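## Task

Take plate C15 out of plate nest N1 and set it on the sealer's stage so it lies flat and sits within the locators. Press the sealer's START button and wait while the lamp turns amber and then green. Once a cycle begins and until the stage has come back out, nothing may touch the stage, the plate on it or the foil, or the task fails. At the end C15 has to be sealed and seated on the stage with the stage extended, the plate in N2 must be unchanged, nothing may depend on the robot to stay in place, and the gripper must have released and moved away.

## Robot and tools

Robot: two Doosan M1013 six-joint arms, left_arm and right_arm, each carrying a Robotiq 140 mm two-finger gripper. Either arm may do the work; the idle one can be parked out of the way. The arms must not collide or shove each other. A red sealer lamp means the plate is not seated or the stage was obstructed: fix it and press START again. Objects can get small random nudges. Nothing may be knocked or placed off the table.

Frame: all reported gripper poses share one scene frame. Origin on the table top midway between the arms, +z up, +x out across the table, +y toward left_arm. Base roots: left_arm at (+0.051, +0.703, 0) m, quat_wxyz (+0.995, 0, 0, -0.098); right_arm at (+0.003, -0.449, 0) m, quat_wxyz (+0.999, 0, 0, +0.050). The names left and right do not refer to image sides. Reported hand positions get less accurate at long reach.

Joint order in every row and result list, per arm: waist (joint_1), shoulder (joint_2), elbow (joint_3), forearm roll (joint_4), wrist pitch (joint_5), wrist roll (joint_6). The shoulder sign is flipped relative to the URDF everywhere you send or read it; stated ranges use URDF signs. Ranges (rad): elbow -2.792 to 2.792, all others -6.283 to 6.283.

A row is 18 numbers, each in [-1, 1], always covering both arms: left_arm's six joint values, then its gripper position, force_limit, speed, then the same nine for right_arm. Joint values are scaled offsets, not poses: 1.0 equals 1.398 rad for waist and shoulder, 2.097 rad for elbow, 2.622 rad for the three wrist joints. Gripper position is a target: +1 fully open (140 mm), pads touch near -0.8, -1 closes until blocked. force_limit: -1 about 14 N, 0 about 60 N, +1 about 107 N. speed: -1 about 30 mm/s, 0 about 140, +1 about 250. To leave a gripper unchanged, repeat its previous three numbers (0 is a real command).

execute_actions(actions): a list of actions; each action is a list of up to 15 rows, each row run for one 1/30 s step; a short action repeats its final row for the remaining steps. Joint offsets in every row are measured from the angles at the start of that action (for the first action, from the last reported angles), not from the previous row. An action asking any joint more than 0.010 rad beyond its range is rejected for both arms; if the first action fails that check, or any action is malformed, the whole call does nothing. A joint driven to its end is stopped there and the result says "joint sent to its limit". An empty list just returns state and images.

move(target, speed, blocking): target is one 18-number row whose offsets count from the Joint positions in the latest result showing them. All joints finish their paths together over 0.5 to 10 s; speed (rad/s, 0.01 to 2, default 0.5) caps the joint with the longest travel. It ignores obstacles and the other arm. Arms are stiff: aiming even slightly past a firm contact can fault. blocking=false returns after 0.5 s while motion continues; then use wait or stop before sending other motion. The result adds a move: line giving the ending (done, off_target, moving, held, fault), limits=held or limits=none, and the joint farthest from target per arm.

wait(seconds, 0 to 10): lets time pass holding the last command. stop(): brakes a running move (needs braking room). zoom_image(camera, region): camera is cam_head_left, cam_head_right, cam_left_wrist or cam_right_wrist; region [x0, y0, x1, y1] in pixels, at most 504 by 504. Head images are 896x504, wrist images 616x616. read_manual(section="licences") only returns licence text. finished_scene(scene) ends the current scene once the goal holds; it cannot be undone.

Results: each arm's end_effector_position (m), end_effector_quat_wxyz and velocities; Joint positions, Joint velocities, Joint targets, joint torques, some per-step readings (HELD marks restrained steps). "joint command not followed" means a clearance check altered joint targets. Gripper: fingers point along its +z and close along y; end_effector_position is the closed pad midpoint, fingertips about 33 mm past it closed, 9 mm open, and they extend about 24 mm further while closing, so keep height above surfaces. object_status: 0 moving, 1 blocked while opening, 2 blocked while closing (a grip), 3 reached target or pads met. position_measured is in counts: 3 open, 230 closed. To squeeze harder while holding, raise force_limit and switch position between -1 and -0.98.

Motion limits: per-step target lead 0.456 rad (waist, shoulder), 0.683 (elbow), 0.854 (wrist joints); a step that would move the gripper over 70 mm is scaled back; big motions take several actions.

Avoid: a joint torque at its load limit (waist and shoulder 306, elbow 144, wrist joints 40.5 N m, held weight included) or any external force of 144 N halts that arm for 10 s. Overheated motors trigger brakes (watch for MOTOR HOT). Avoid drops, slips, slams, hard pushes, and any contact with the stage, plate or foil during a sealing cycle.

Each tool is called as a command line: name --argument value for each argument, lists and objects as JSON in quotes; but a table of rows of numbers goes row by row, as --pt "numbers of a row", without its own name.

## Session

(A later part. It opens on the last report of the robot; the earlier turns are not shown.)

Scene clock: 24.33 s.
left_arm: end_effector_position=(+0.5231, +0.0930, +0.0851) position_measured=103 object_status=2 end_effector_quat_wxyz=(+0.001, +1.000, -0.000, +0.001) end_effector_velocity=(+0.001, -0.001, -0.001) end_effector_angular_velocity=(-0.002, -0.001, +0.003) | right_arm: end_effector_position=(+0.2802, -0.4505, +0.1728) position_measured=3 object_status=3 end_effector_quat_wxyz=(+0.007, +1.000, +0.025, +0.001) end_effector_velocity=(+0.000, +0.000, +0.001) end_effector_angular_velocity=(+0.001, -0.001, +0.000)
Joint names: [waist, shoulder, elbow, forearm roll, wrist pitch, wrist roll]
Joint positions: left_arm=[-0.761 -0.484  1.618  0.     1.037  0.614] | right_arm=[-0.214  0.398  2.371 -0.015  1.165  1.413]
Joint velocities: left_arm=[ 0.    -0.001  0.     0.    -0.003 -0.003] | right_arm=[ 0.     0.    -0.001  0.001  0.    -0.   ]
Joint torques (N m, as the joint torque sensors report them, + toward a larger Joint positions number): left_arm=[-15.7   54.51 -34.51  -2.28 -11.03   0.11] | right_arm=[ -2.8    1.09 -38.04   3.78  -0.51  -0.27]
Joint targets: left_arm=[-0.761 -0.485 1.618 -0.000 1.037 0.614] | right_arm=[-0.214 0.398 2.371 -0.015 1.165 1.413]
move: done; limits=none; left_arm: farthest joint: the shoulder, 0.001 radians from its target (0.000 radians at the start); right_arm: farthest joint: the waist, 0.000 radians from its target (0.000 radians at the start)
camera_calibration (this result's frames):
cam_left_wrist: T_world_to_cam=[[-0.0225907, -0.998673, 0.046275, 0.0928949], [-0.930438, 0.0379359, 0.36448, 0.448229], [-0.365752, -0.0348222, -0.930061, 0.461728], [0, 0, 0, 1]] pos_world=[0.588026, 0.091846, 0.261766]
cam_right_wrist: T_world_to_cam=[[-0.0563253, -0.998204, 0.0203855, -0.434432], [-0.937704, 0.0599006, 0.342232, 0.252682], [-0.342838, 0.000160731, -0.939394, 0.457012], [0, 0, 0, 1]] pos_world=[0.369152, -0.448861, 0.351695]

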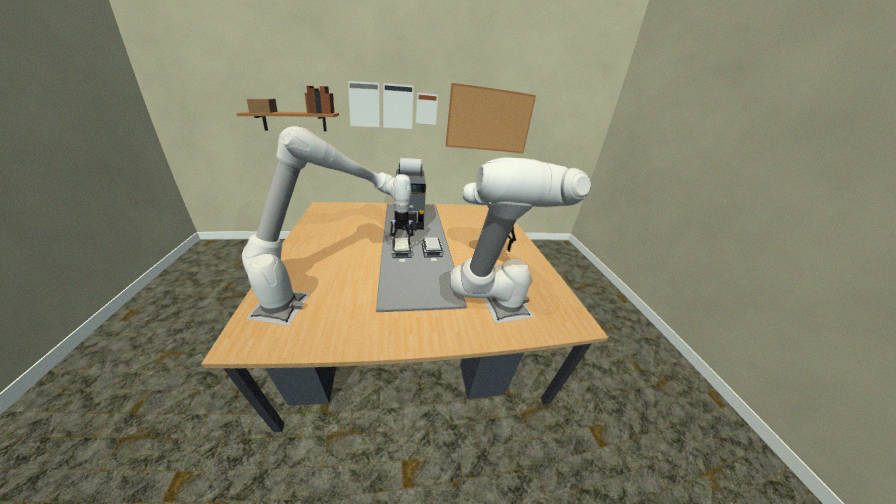

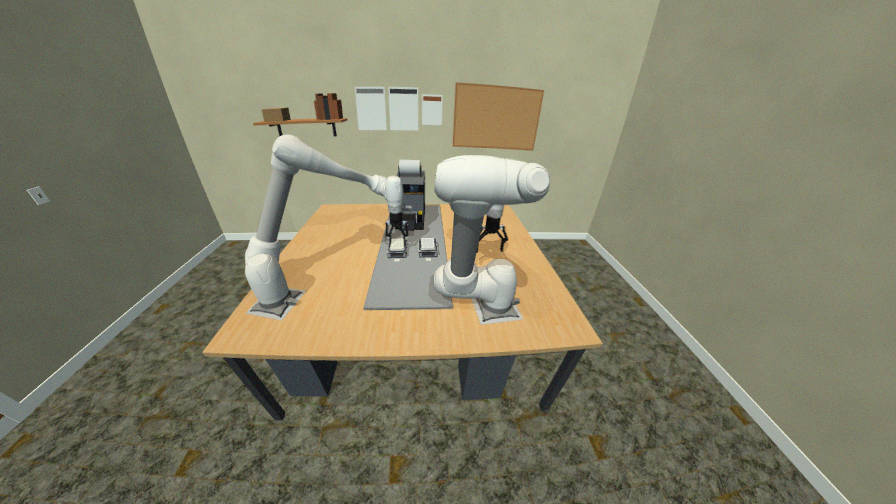

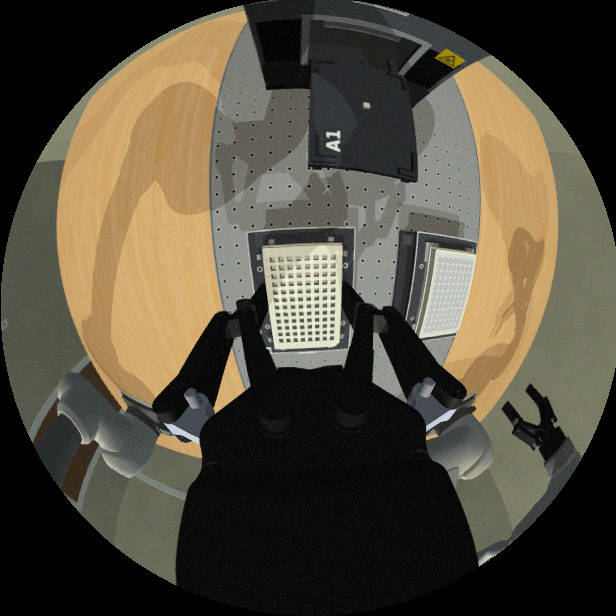

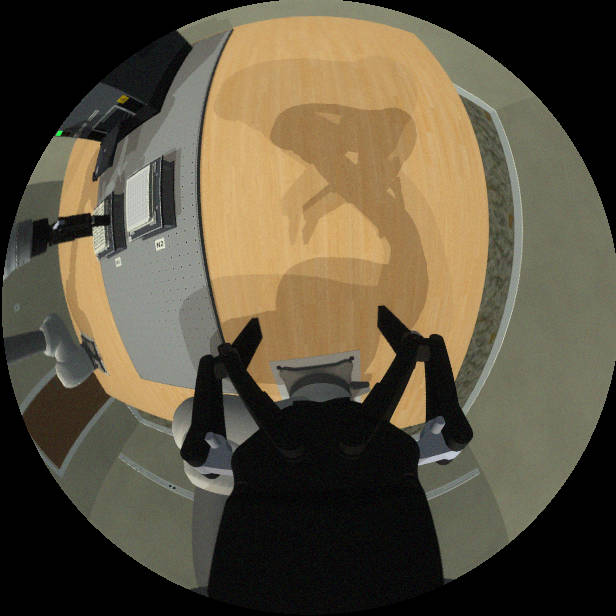

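move --target '[0.0008,0.0024,0.0006,0,0.0008,0.0004,-0.98,-0.3,-0.6,0,0,0,0,0,0,1,0,0]' --speed 0.01

Scene clock: 26.10 s.
left_arm: end_effector_position=(+0.5231, +0.0944, +0.0871) position_measured=104 object_status=2 end_effector_quat_wxyz=(+0.001, +1.000, -0.000, +0.000) end_effector_velocity=(-0.000, +0.000, +0.000) end_effector_angular_velocity=(+0.000, +0.000, +0.000) | right_arm: end_effector_position=(+0.2802, -0.4505, +0.1728) position_measured=3 object_status=3 end_effector_quat_wxyz=(+0.007, +1.000, +0.025, +0.001) end_effector_velocity=(-0.000, -0.000, -0.000) end_effector_angular_velocity=(-0.000, +0.001, -0.001)
Joint names: [waist, shoulder, elbow, forearm roll, wrist pitch, wrist roll]
Joint positions: left_arm=[-0.759 -0.481  1.62  -0.     1.039  0.615] | right_arm=[-0.214  0.398  2.371 -0.015  1.165  1.413]
Joint velocities: left_arm=[ 0.     0.001  0.     0.     0.001 -0.   ] | right_arm=[-0.002  0.     0.    -0.     0.    -0.   ]
Joint torques (N m, as the joint torque sensors report them, + toward a larger Joint positions number): left_arm=[ -1.03  79.8  -33.85   3.76   0.19  -0.16] | right_arm=[ -3.41   0.96 -37.85   3.77  -0.3   -0.27]
Joint targets: left_arm=[-0.759 -0.481 1.620 0.000 1.039 0.615] | right_arm=[-0.214 0.398 2.371 -0.015 1.165 1.413]
move: done; limits=none; left_arm: farthest joint: the waist, 0.000 radians from its target (0.001 radians at the start); right_arm: farthest joint: the waist, 0.000 radians from its target (0.000 radians at the start)
camera_calibration (this result's frames):
cam_left_wrist: T_world_to_cam=[[-0.0223591, -0.998666, 0.0465368, 0.0941022], [-0.930387, 0.0378214, 0.364621, 0.447334], [-0.365895, -0.0351447, -0.929992, 0.463696], [0, 0, 0, 1]] pos_world=[0.587962, 0.0933544, 0.263747]
cam_right_wrist: T_world_to_cam=[[-0.0563254, -0.998204, 0.0203855, -0.434432], [-0.937704, 0.0599007, 0.342232, 0.252682], [-0.342838, 0.000160722, -0.939394, 0.457012], [0, 0, 0, 1]] pos_world=[0.369152, -0.448861, 0.351695]

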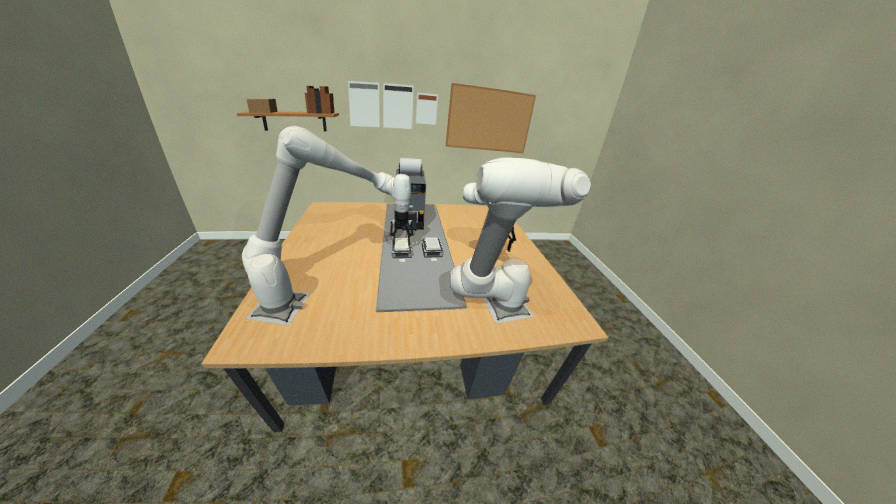

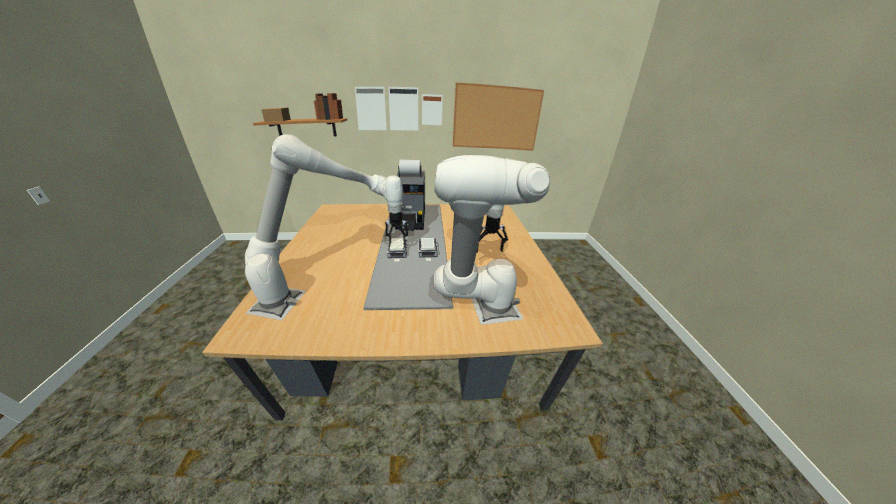

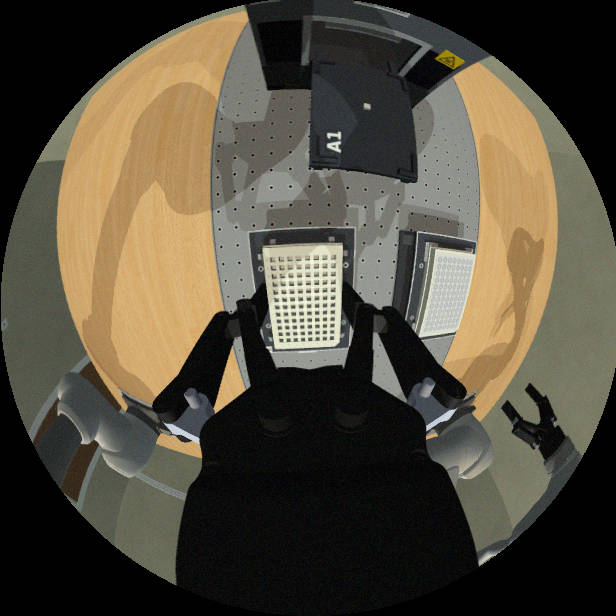

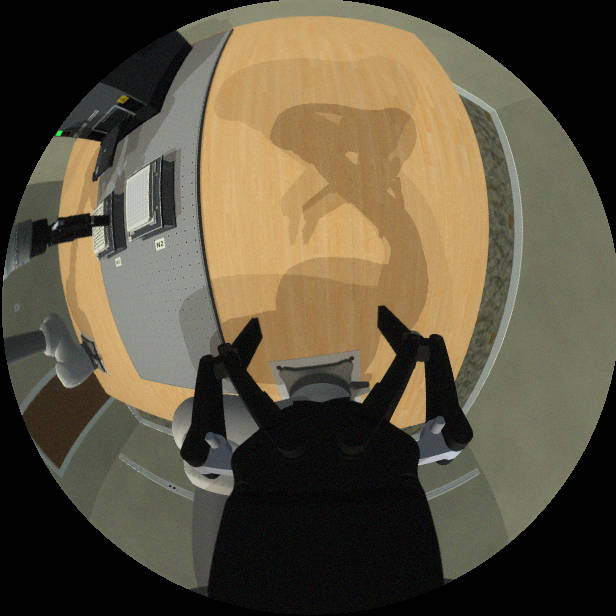

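execute_actions --actions '[]'

Scene clock: 27.67 s.
left_arm: end_effector_position=(+0.5231, +0.0945, +0.0871) position_measured=104 object_status=2 end_effector_quat_wxyz=(+0.001, +1.000, -0.000, +0.001) end_effector_velocity=(+0.000, -0.000, +0.000) end_effector_angular_velocity=(-0.000, -0.001, +0.001) | right_arm: end_effector_position=(+0.2802, -0.4505, +0.1728) position_measured=3 object_status=3 end_effector_quat_wxyz=(+0.007, +1.000, +0.025, +0.001) end_effector_velocity=(+0.000, -0.000, +0.000) end_effector_angular_velocity=(+0.000, -0.000, -0.001)
Joint names: [waist, shoulder, elbow, forearm roll, wrist pitch, wrist roll]
Joint positions: left_arm=[-0.759 -0.481  1.62   0.     1.039  0.615] | right_arm=[-0.214  0.398  2.371 -0.015  1.165  1.413]
Joint velocities: left_arm=[-0.     0.    -0.     0.001 -0.    -0.002] | right_arm=[-0. -0. -0.  0.  0. -0.]
Joint torques (N m, as the joint torque sensors report them, + toward a larger Joint positions number): left_arm=[ -0.14  80.48 -33.89   3.75   0.23  -0.1 ] | right_arm=[ -3.51   1.02 -37.71   3.77  -0.36  -0.33]
Joint targets: left_arm=[-0.759 -0.481 1.620 0.000 1.039 0.615] | right_arm=[-0.214 0.398 2.371 -0.015 1.165 1.413]
camera_calibration (this result's frames):
cam_left_wrist: T_world_to_cam=[[-0.0225209, -0.998675, 0.0462736, 0.0943134], [-0.930441, 0.0378703, 0.364479, 0.447423], [-0.365748, -0.0348464, -0.930061, 0.463607], [0, 0, 0, 1]] pos_world=[0.587988, 0.0933995, 0.263742]
cam_right_wrist: T_world_to_cam=[[-0.0563252, -0.998204, 0.0203855, -0.434432], [-0.937704, 0.0599005, 0.342232, 0.252682], [-0.342838, 0.000160703, -0.939394, 0.457012], [0, 0, 0, 1]] pos_world=[0.369152, -0.448861, 0.351695]

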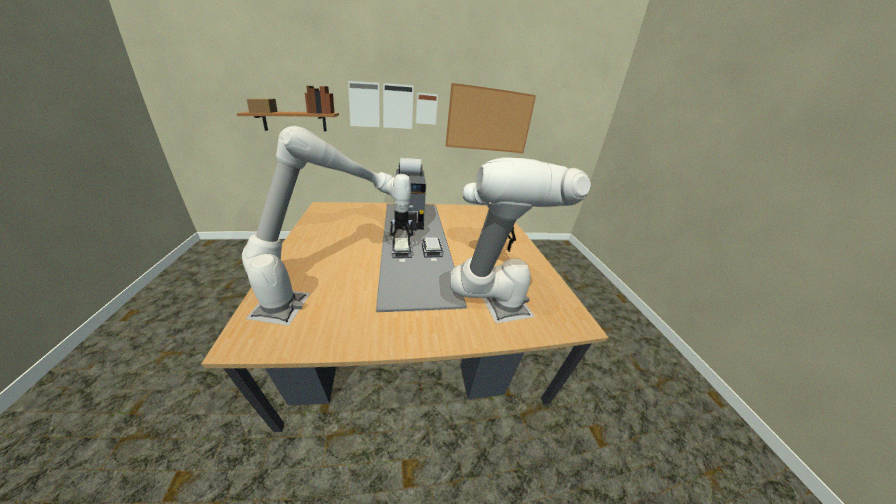

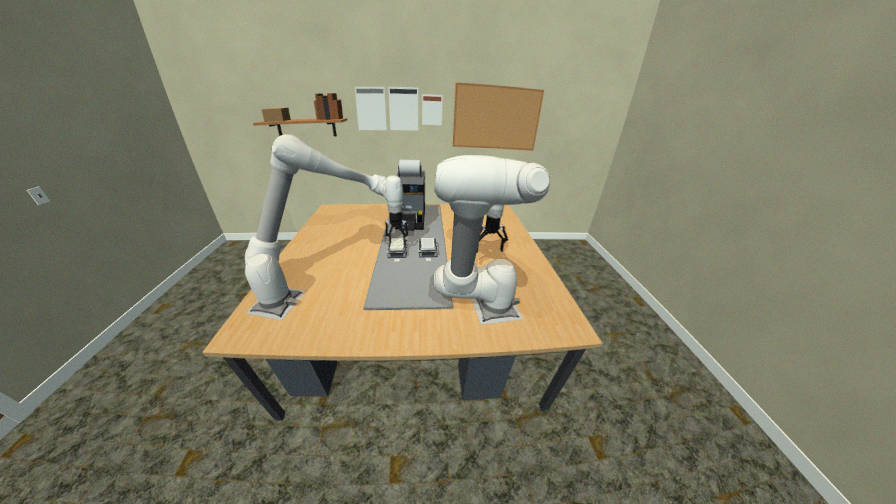

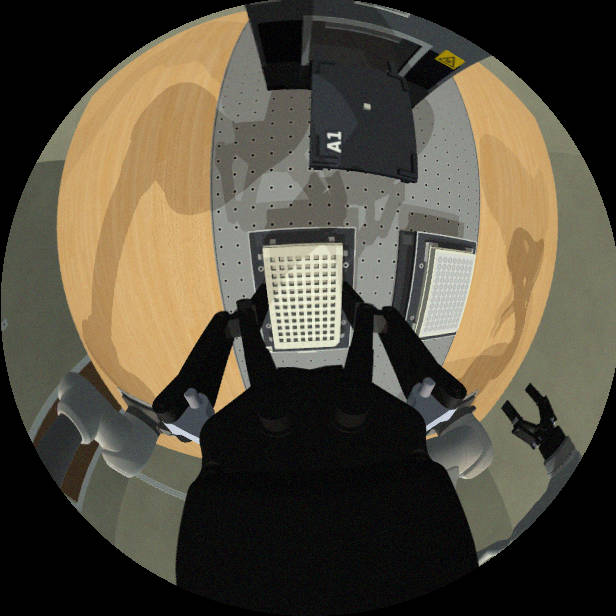

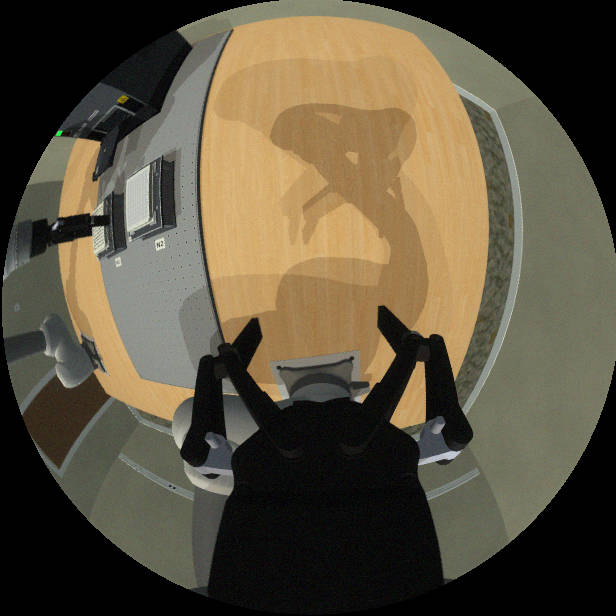

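move --target '[0,0.066,-0.041,0,0.068,0,-0.98,-0.3,-0.6,0,0,0,0,0,0,1,0,0]' --speed 0.15

Scene clock: 29.70 s.
left_arm: end_effector_position=(+0.5177, +0.1022, +0.2011) position_measured=104 object_status=2 end_effector_quat_wxyz=(+0.001, +1.000, -0.000, +0.001) end_effector_velocity=(-0.000, -0.000, +0.001) end_effector_angular_velocity=(-0.002, +0.000, +0.000) | right_arm: end_effector_position=(+0.2802, -0.4505, +0.1728) position_measured=3 object_status=3 end_effector_quat_wxyz=(+0.007, +1.000, +0.025, +0.001) end_effector_velocity=(-0.000, +0.000, -0.000) end_effector_angular_velocity=(+0.000, +0.000, +0.001)
Joint names: [waist, shoulder, elbow, forearm roll, wrist pitch, wrist roll]
Joint positions: left_arm=[-0.759 -0.389  1.534  0.     1.218  0.615] | right_arm=[-0.214  0.398  2.371 -0.015  1.165  1.413]
Joint velocities: left_arm=[ 0.     0.001 -0.    -0.001 -0.     0.   ] | right_arm=[ 0.    -0.     0.     0.     0.    -0.001]
Joint torques (N m, as the joint torque sensors report them, + toward a larger Joint positions number): left_arm=[ -1.08  75.33 -37.16   4.1    0.18  -0.09] | right_arm=[ -2.55   0.74 -37.71   3.87  -0.36  -0.34]
Joint targets: left_arm=[-0.759 -0.389 1.534 0.000 1.218 0.615] | right_arm=[-0.214 0.398 2.371 -0.015 1.165 1.413]
move: done; limits=none; left_arm: farthest joint: the waist, 0.000 radians from its target (0.000 radians at the start); right_arm: farthest joint: the waist, 0.000 radians from its target (0.000 radians at the start)
camera_calibration (this result's frames):
cam_left_wrist: T_world_to_cam=[[-0.0224987, -0.998679, 0.046197, 0.0966196], [-0.930456, 0.0378203, 0.364446, 0.400542], [-0.365712, -0.0347847, -0.930078, 0.567968], [0, 0, 0, 1]] pos_world=[0.582573, 0.1011, 0.377815]
cam_right_wrist: T_world_to_cam=[[-0.0563252, -0.998204, 0.0203855, -0.434432], [-0.937704, 0.0599005, 0.342232, 0.252682], [-0.342838, 0.000160725, -0.939394, 0.457012], [0, 0, 0, 1]] pos_world=[0.369152, -0.448861, 0.351695]

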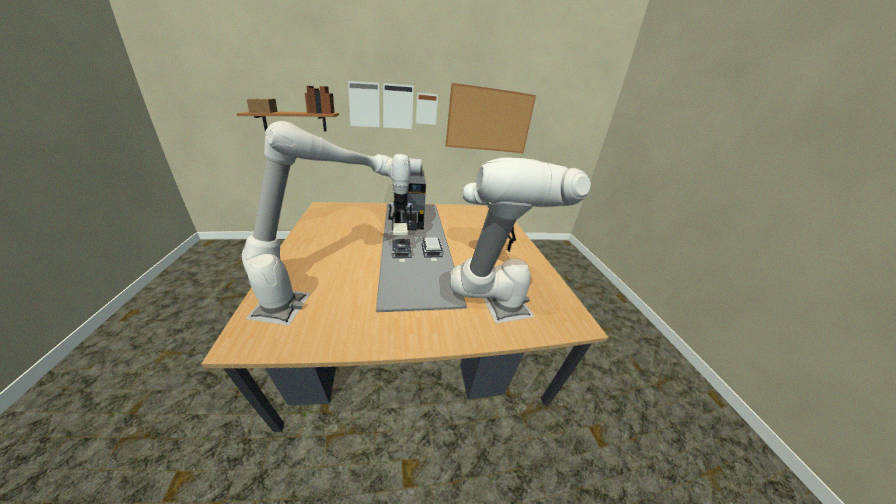

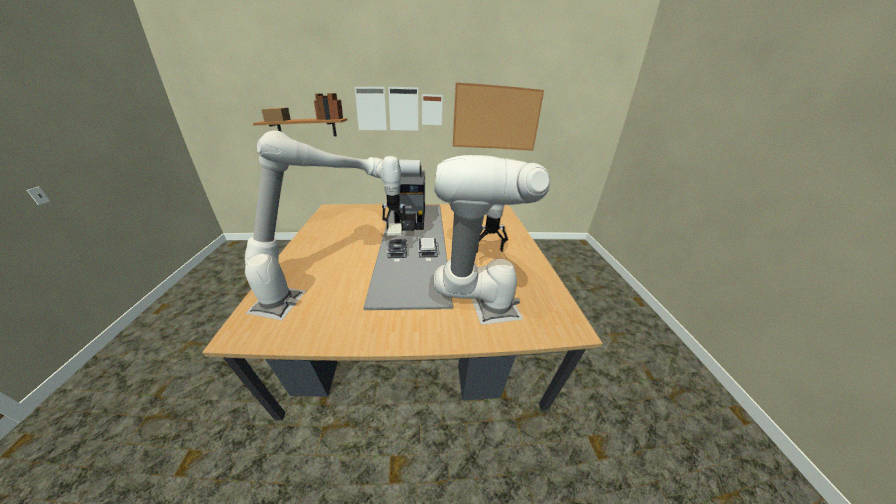

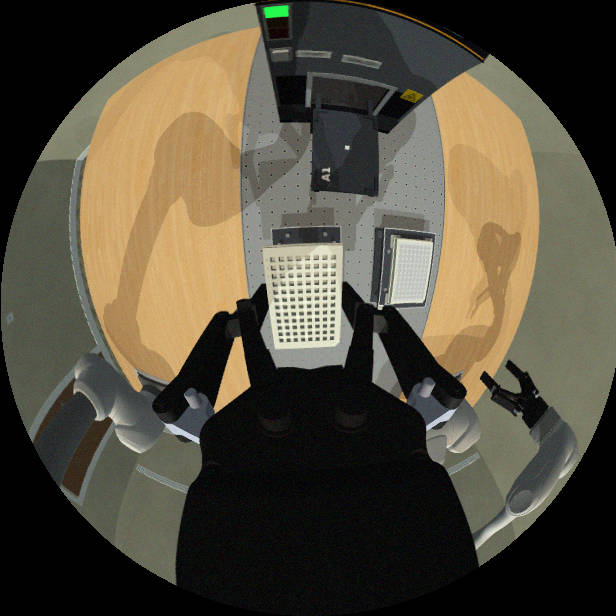

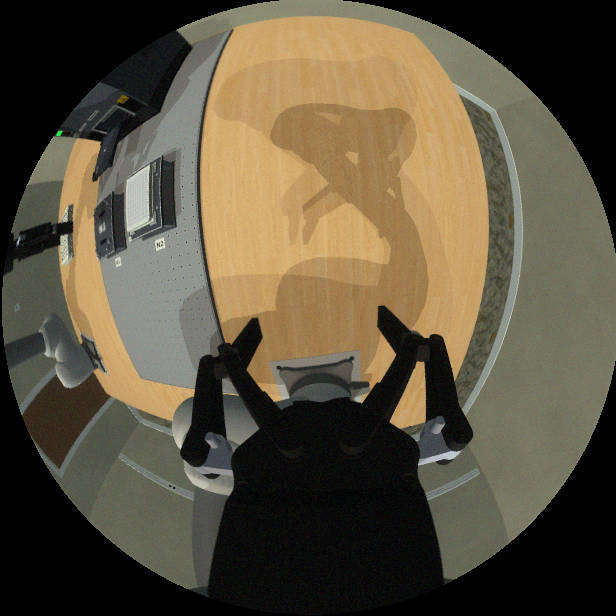

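zoom_image --camera "cam_left_wrist" --region '[240,0,440,200]'

Region (240, 0, 440, 200) of cam_left_wrist's 616x616 image, scaled by 2.520, with more detail than that image has.

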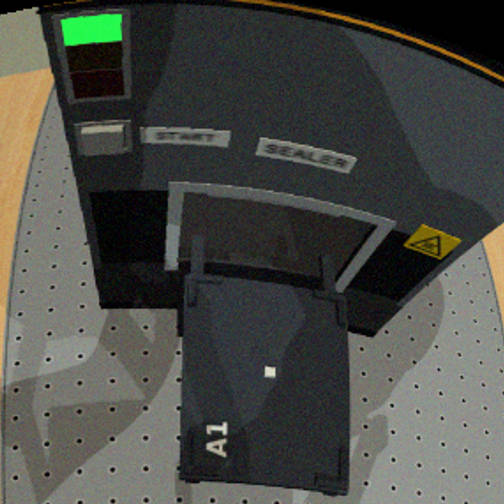

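move --target '[0.0999,-0.2253,-0.23,0,0.0641,0.0535,-0.98,-0.3,-0.6,0,0,0,0,0,0,1,0,0]' --speed 0.25

zoom_image --camera "cam_left_wrist" --region '[180,100,440,360]'

Scene clock: 34.70 s.
left_arm: end_effector_position=(+0.7275, +0.0342, +0.1902) position_measured=104 object_status=2 end_effector_quat_wxyz=(+0.000, +1.000, -0.000, +0.000) end_effector_velocity=(-0.001, -0.000, +0.000) end_effector_angular_velocity=(-0.001, +0.002, +0.002) | right_arm: end_effector_position=(+0.2802, -0.4505, +0.1728) position_measured=3 object_status=3 end_effector_quat_wxyz=(+0.007, +1.000, +0.025, +0.001) end_effector_velocity=(+0.000, +0.001, +0.000) end_effector_angular_velocity=(+0.000, -0.000, +0.001)
Joint names: [waist, shoulder, elbow, forearm roll, wrist pitch, wrist roll]
Joint positions: left_arm=[-0.62  -0.704  1.051  0.     1.386  0.756] | right_arm=[-0.214  0.398  2.371 -0.015  1.165  1.413]
Joint velocities: left_arm=[ 0.     0.    -0.    -0.002  0.001 -0.002] | right_arm=[ 0.002 -0.    -0.     0.    -0.    -0.   ]
Joint torques (N m, as the joint torque sensors report them, + toward a larger Joint positions number): left_arm=[ -1.23 103.39 -38.88   4.29   0.13  -0.17] | right_arm=[ -2.81   0.59 -37.64   3.79  -0.44  -0.28]
Joint targets: left_arm=[-0.620 -0.704 1.051 0.000 1.386 0.756] | right_arm=[-0.214 0.398 2.371 -0.015 1.165 1.413]
move: done; limits=none; left_arm: farthest joint: the waist, 0.000 radians from its target (0.140 radians at the start); right_arm: farthest joint: the waist, 0.000 radians from its target (0.000 radians at the start)
camera_calibration (this result's frames):
cam_left_wrist: T_world_to_cam=[[-0.0230353, -0.998697, 0.0455306, 0.0343913], [-0.930328, 0.0380871, 0.364744, 0.602115], [-0.366003, -0.0339564, -0.929994, 0.63232], [0, 0, 0, 1]] pos_world=[0.792388, 0.0328851, 0.36687]
cam_right_wrist: T_world_to_cam=[[-0.0563252, -0.998204, 0.0203855, -0.434432], [-0.937704, 0.0599005, 0.342231, 0.252682], [-0.342838, 0.000160638, -0.939395, 0.457012], [0, 0, 0, 1]] pos_world=[0.369152, -0.448861, 0.351696]

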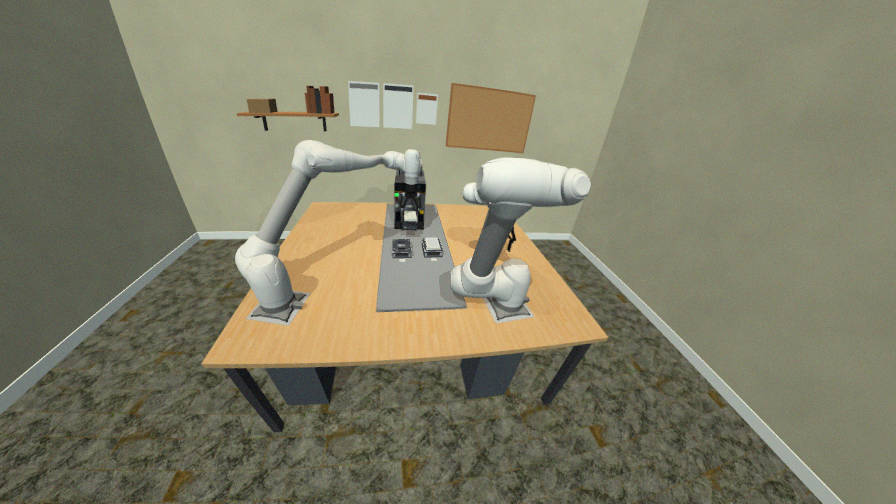

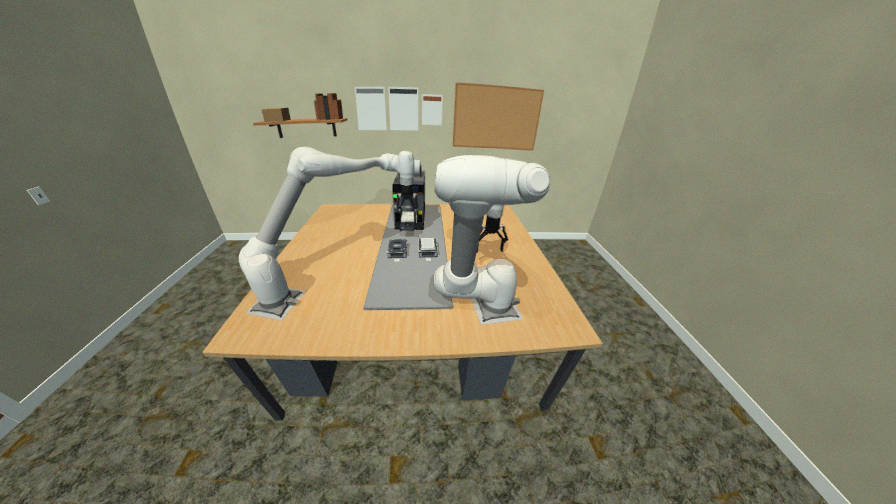

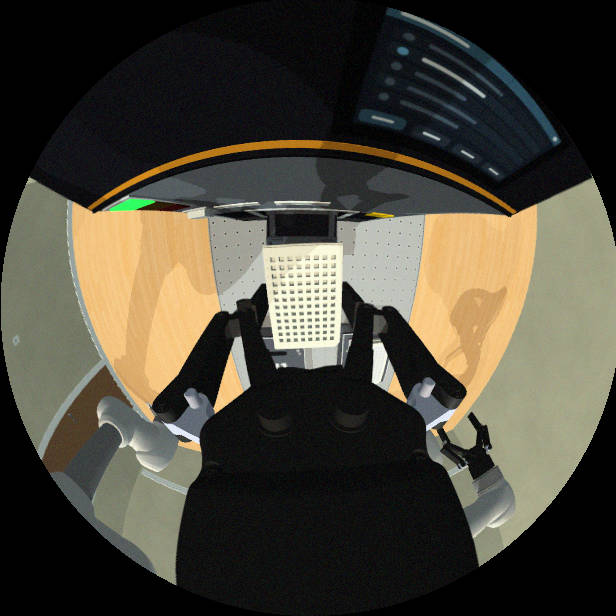

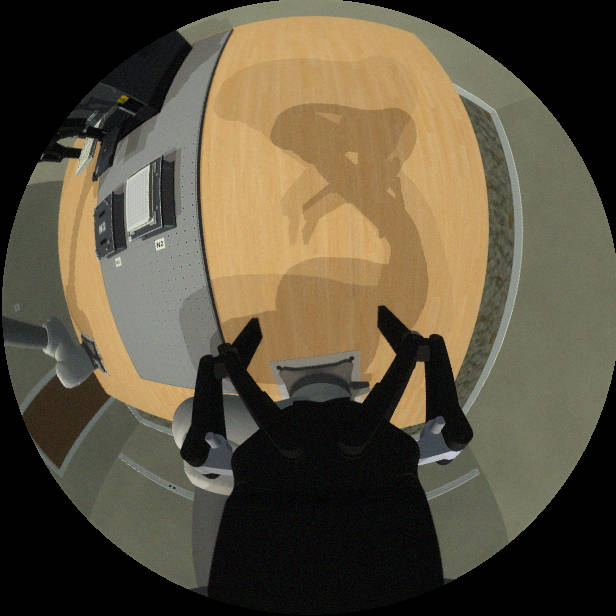

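Region (180, 100, 440, 360) of cam_left_wrist's 616x616 image, scaled by 1.938, with more detail than that image has.

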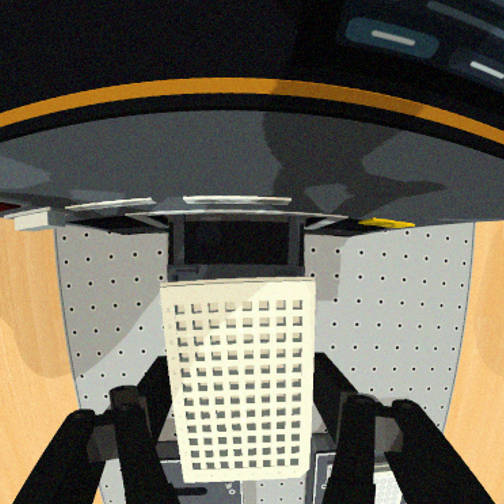

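move --target '[0,-0.0112,0.0218,0,-0.0234,0,-0.98,-0.3,-0.6,0,0,0,0,0,0,1,0,0]' --speed 0.04

zoom_image --camera "cam_left_wrist" --region '[230,180,390,340]'

zoom_image --camera "cam_right_wrist" --region '[30,90,170,230]'

Scene clock: 37.27 s.
left_arm: end_effector_position=(+0.7275, +0.0342, +0.1504) position_measured=104 object_status=2 end_effector_quat_wxyz=(+0.000, +1.000, -0.000, +0.000) end_effector_velocity=(+0.000, +0.000, -0.000) end_effector_angular_velocity=(+0.001, -0.001, -0.000) | right_arm: end_effector_position=(+0.2802, -0.4505, +0.1728) position_measured=3 object_status=3 end_effector_quat_wxyz=(+0.007, +1.000, +0.025, +0.001) end_effector_velocity=(+0.000, -0.000, +0.000) end_effector_angular_velocity=(+0.000, -0.000, -0.002)
Joint names: [waist, shoulder, elbow, forearm roll, wrist pitch, wrist roll]
Joint positions: left_arm=[-0.62  -0.719  1.097  0.     1.324  0.756] | right_arm=[-0.214  0.398  2.371 -0.015  1.165  1.413]
Joint velocities: left_arm=[-0.    -0.     0.     0.001 -0.     0.   ] | right_arm=[-0.001 -0.    -0.     0.     0.     0.   ]
Joint torques (N m, as the joint torque sensors report them, + toward a larger Joint positions number): left_arm=[ -0.54 104.72 -38.61   4.16   0.1   -0.28] | right_arm=[ -3.28  -0.1  -37.53   3.8   -0.42  -0.35]
Joint targets: left_arm=[-0.620 -0.719 1.097 0.000 1.324 0.756] | right_arm=[-0.214 0.398 2.371 -0.015 1.165 1.413]
move: done; limits=none; left_arm: farthest joint: the waist, 0.000 radians from its target (0.000 radians at the start); right_arm: farthest joint: the waist, 0.000 radians from its target (0.000 radians at the start)
camera_calibration (this result's frames):
cam_left_wrist: T_world_to_cam=[[-0.0230361, -0.998698, 0.0455152, 0.0362035], [-0.930321, 0.0380829, 0.364764, 0.616669], [-0.366022, -0.033941, -0.929987, 0.595286], [0, 0, 0, 1]] pos_world=[0.792422, 0.0328764, 0.327022]
cam_right_wrist: T_world_to_cam=[[-0.0563252, -0.998204, 0.0203855, -0.434432], [-0.937704, 0.0599005, 0.342232, 0.252682], [-0.342838, 0.000160653, -0.939394, 0.457012], [0, 0, 0, 1]] pos_world=[0.369152, -0.448861, 0.351695]

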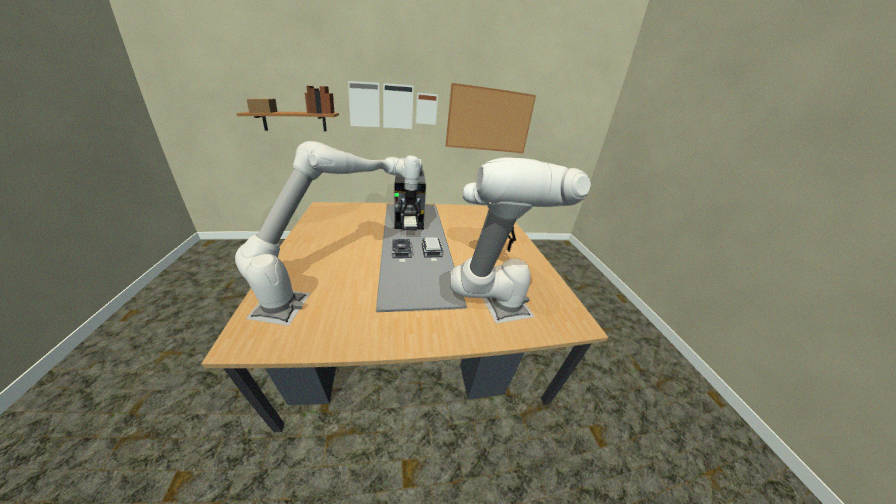

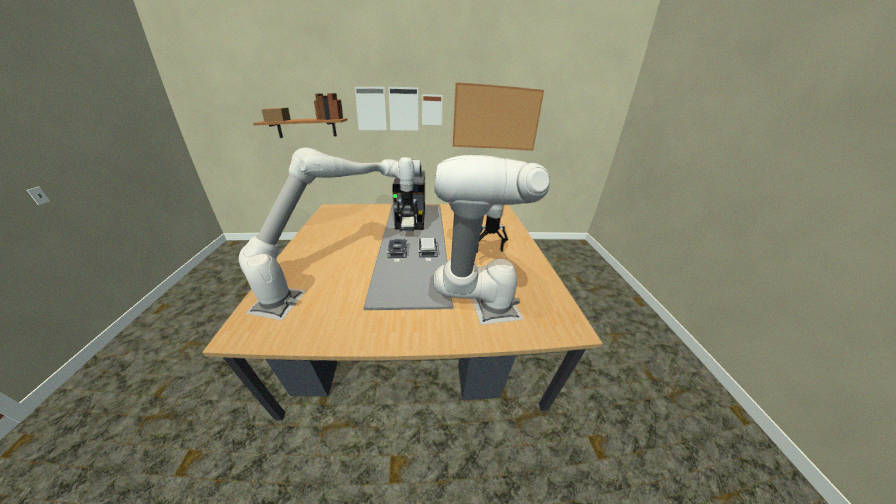

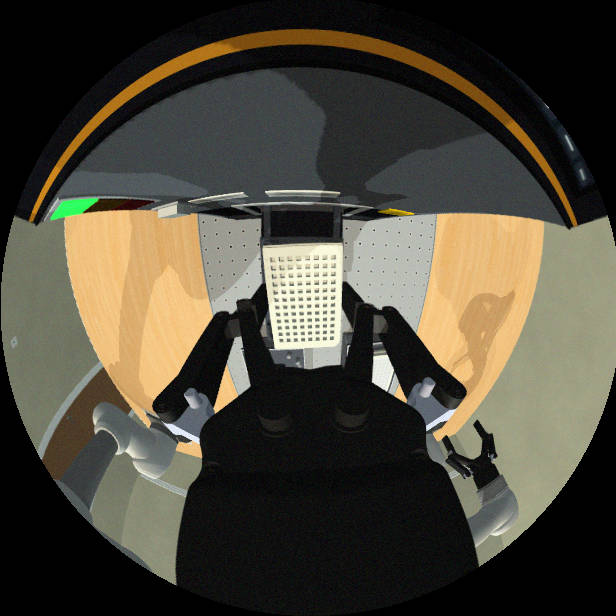

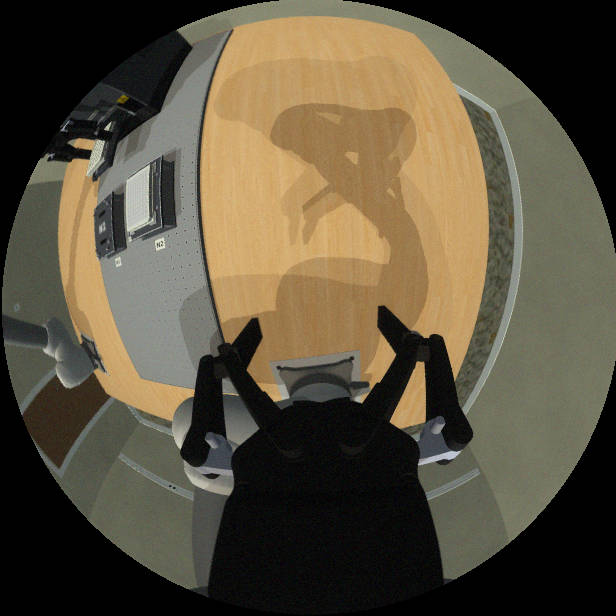

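Region (230, 180, 390, 340) of cam_left_wrist's 616x616 image, scaled by 3.150, with more detail than that image has.

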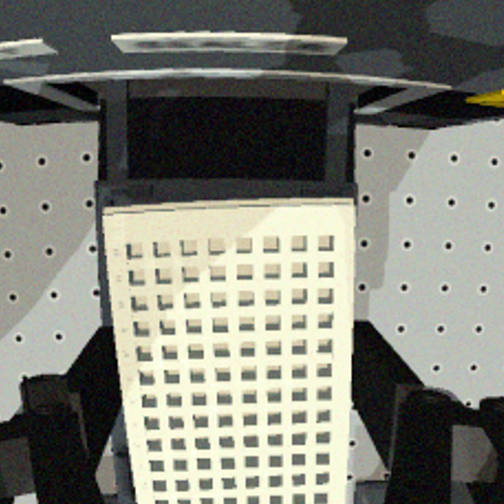

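Region (30, 90, 170, 230) of cam_right_wrist's 616x616 image, scaled by 3.600, with more detail than that image has.

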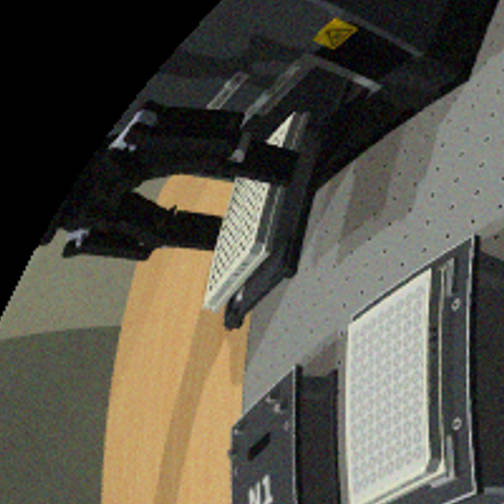

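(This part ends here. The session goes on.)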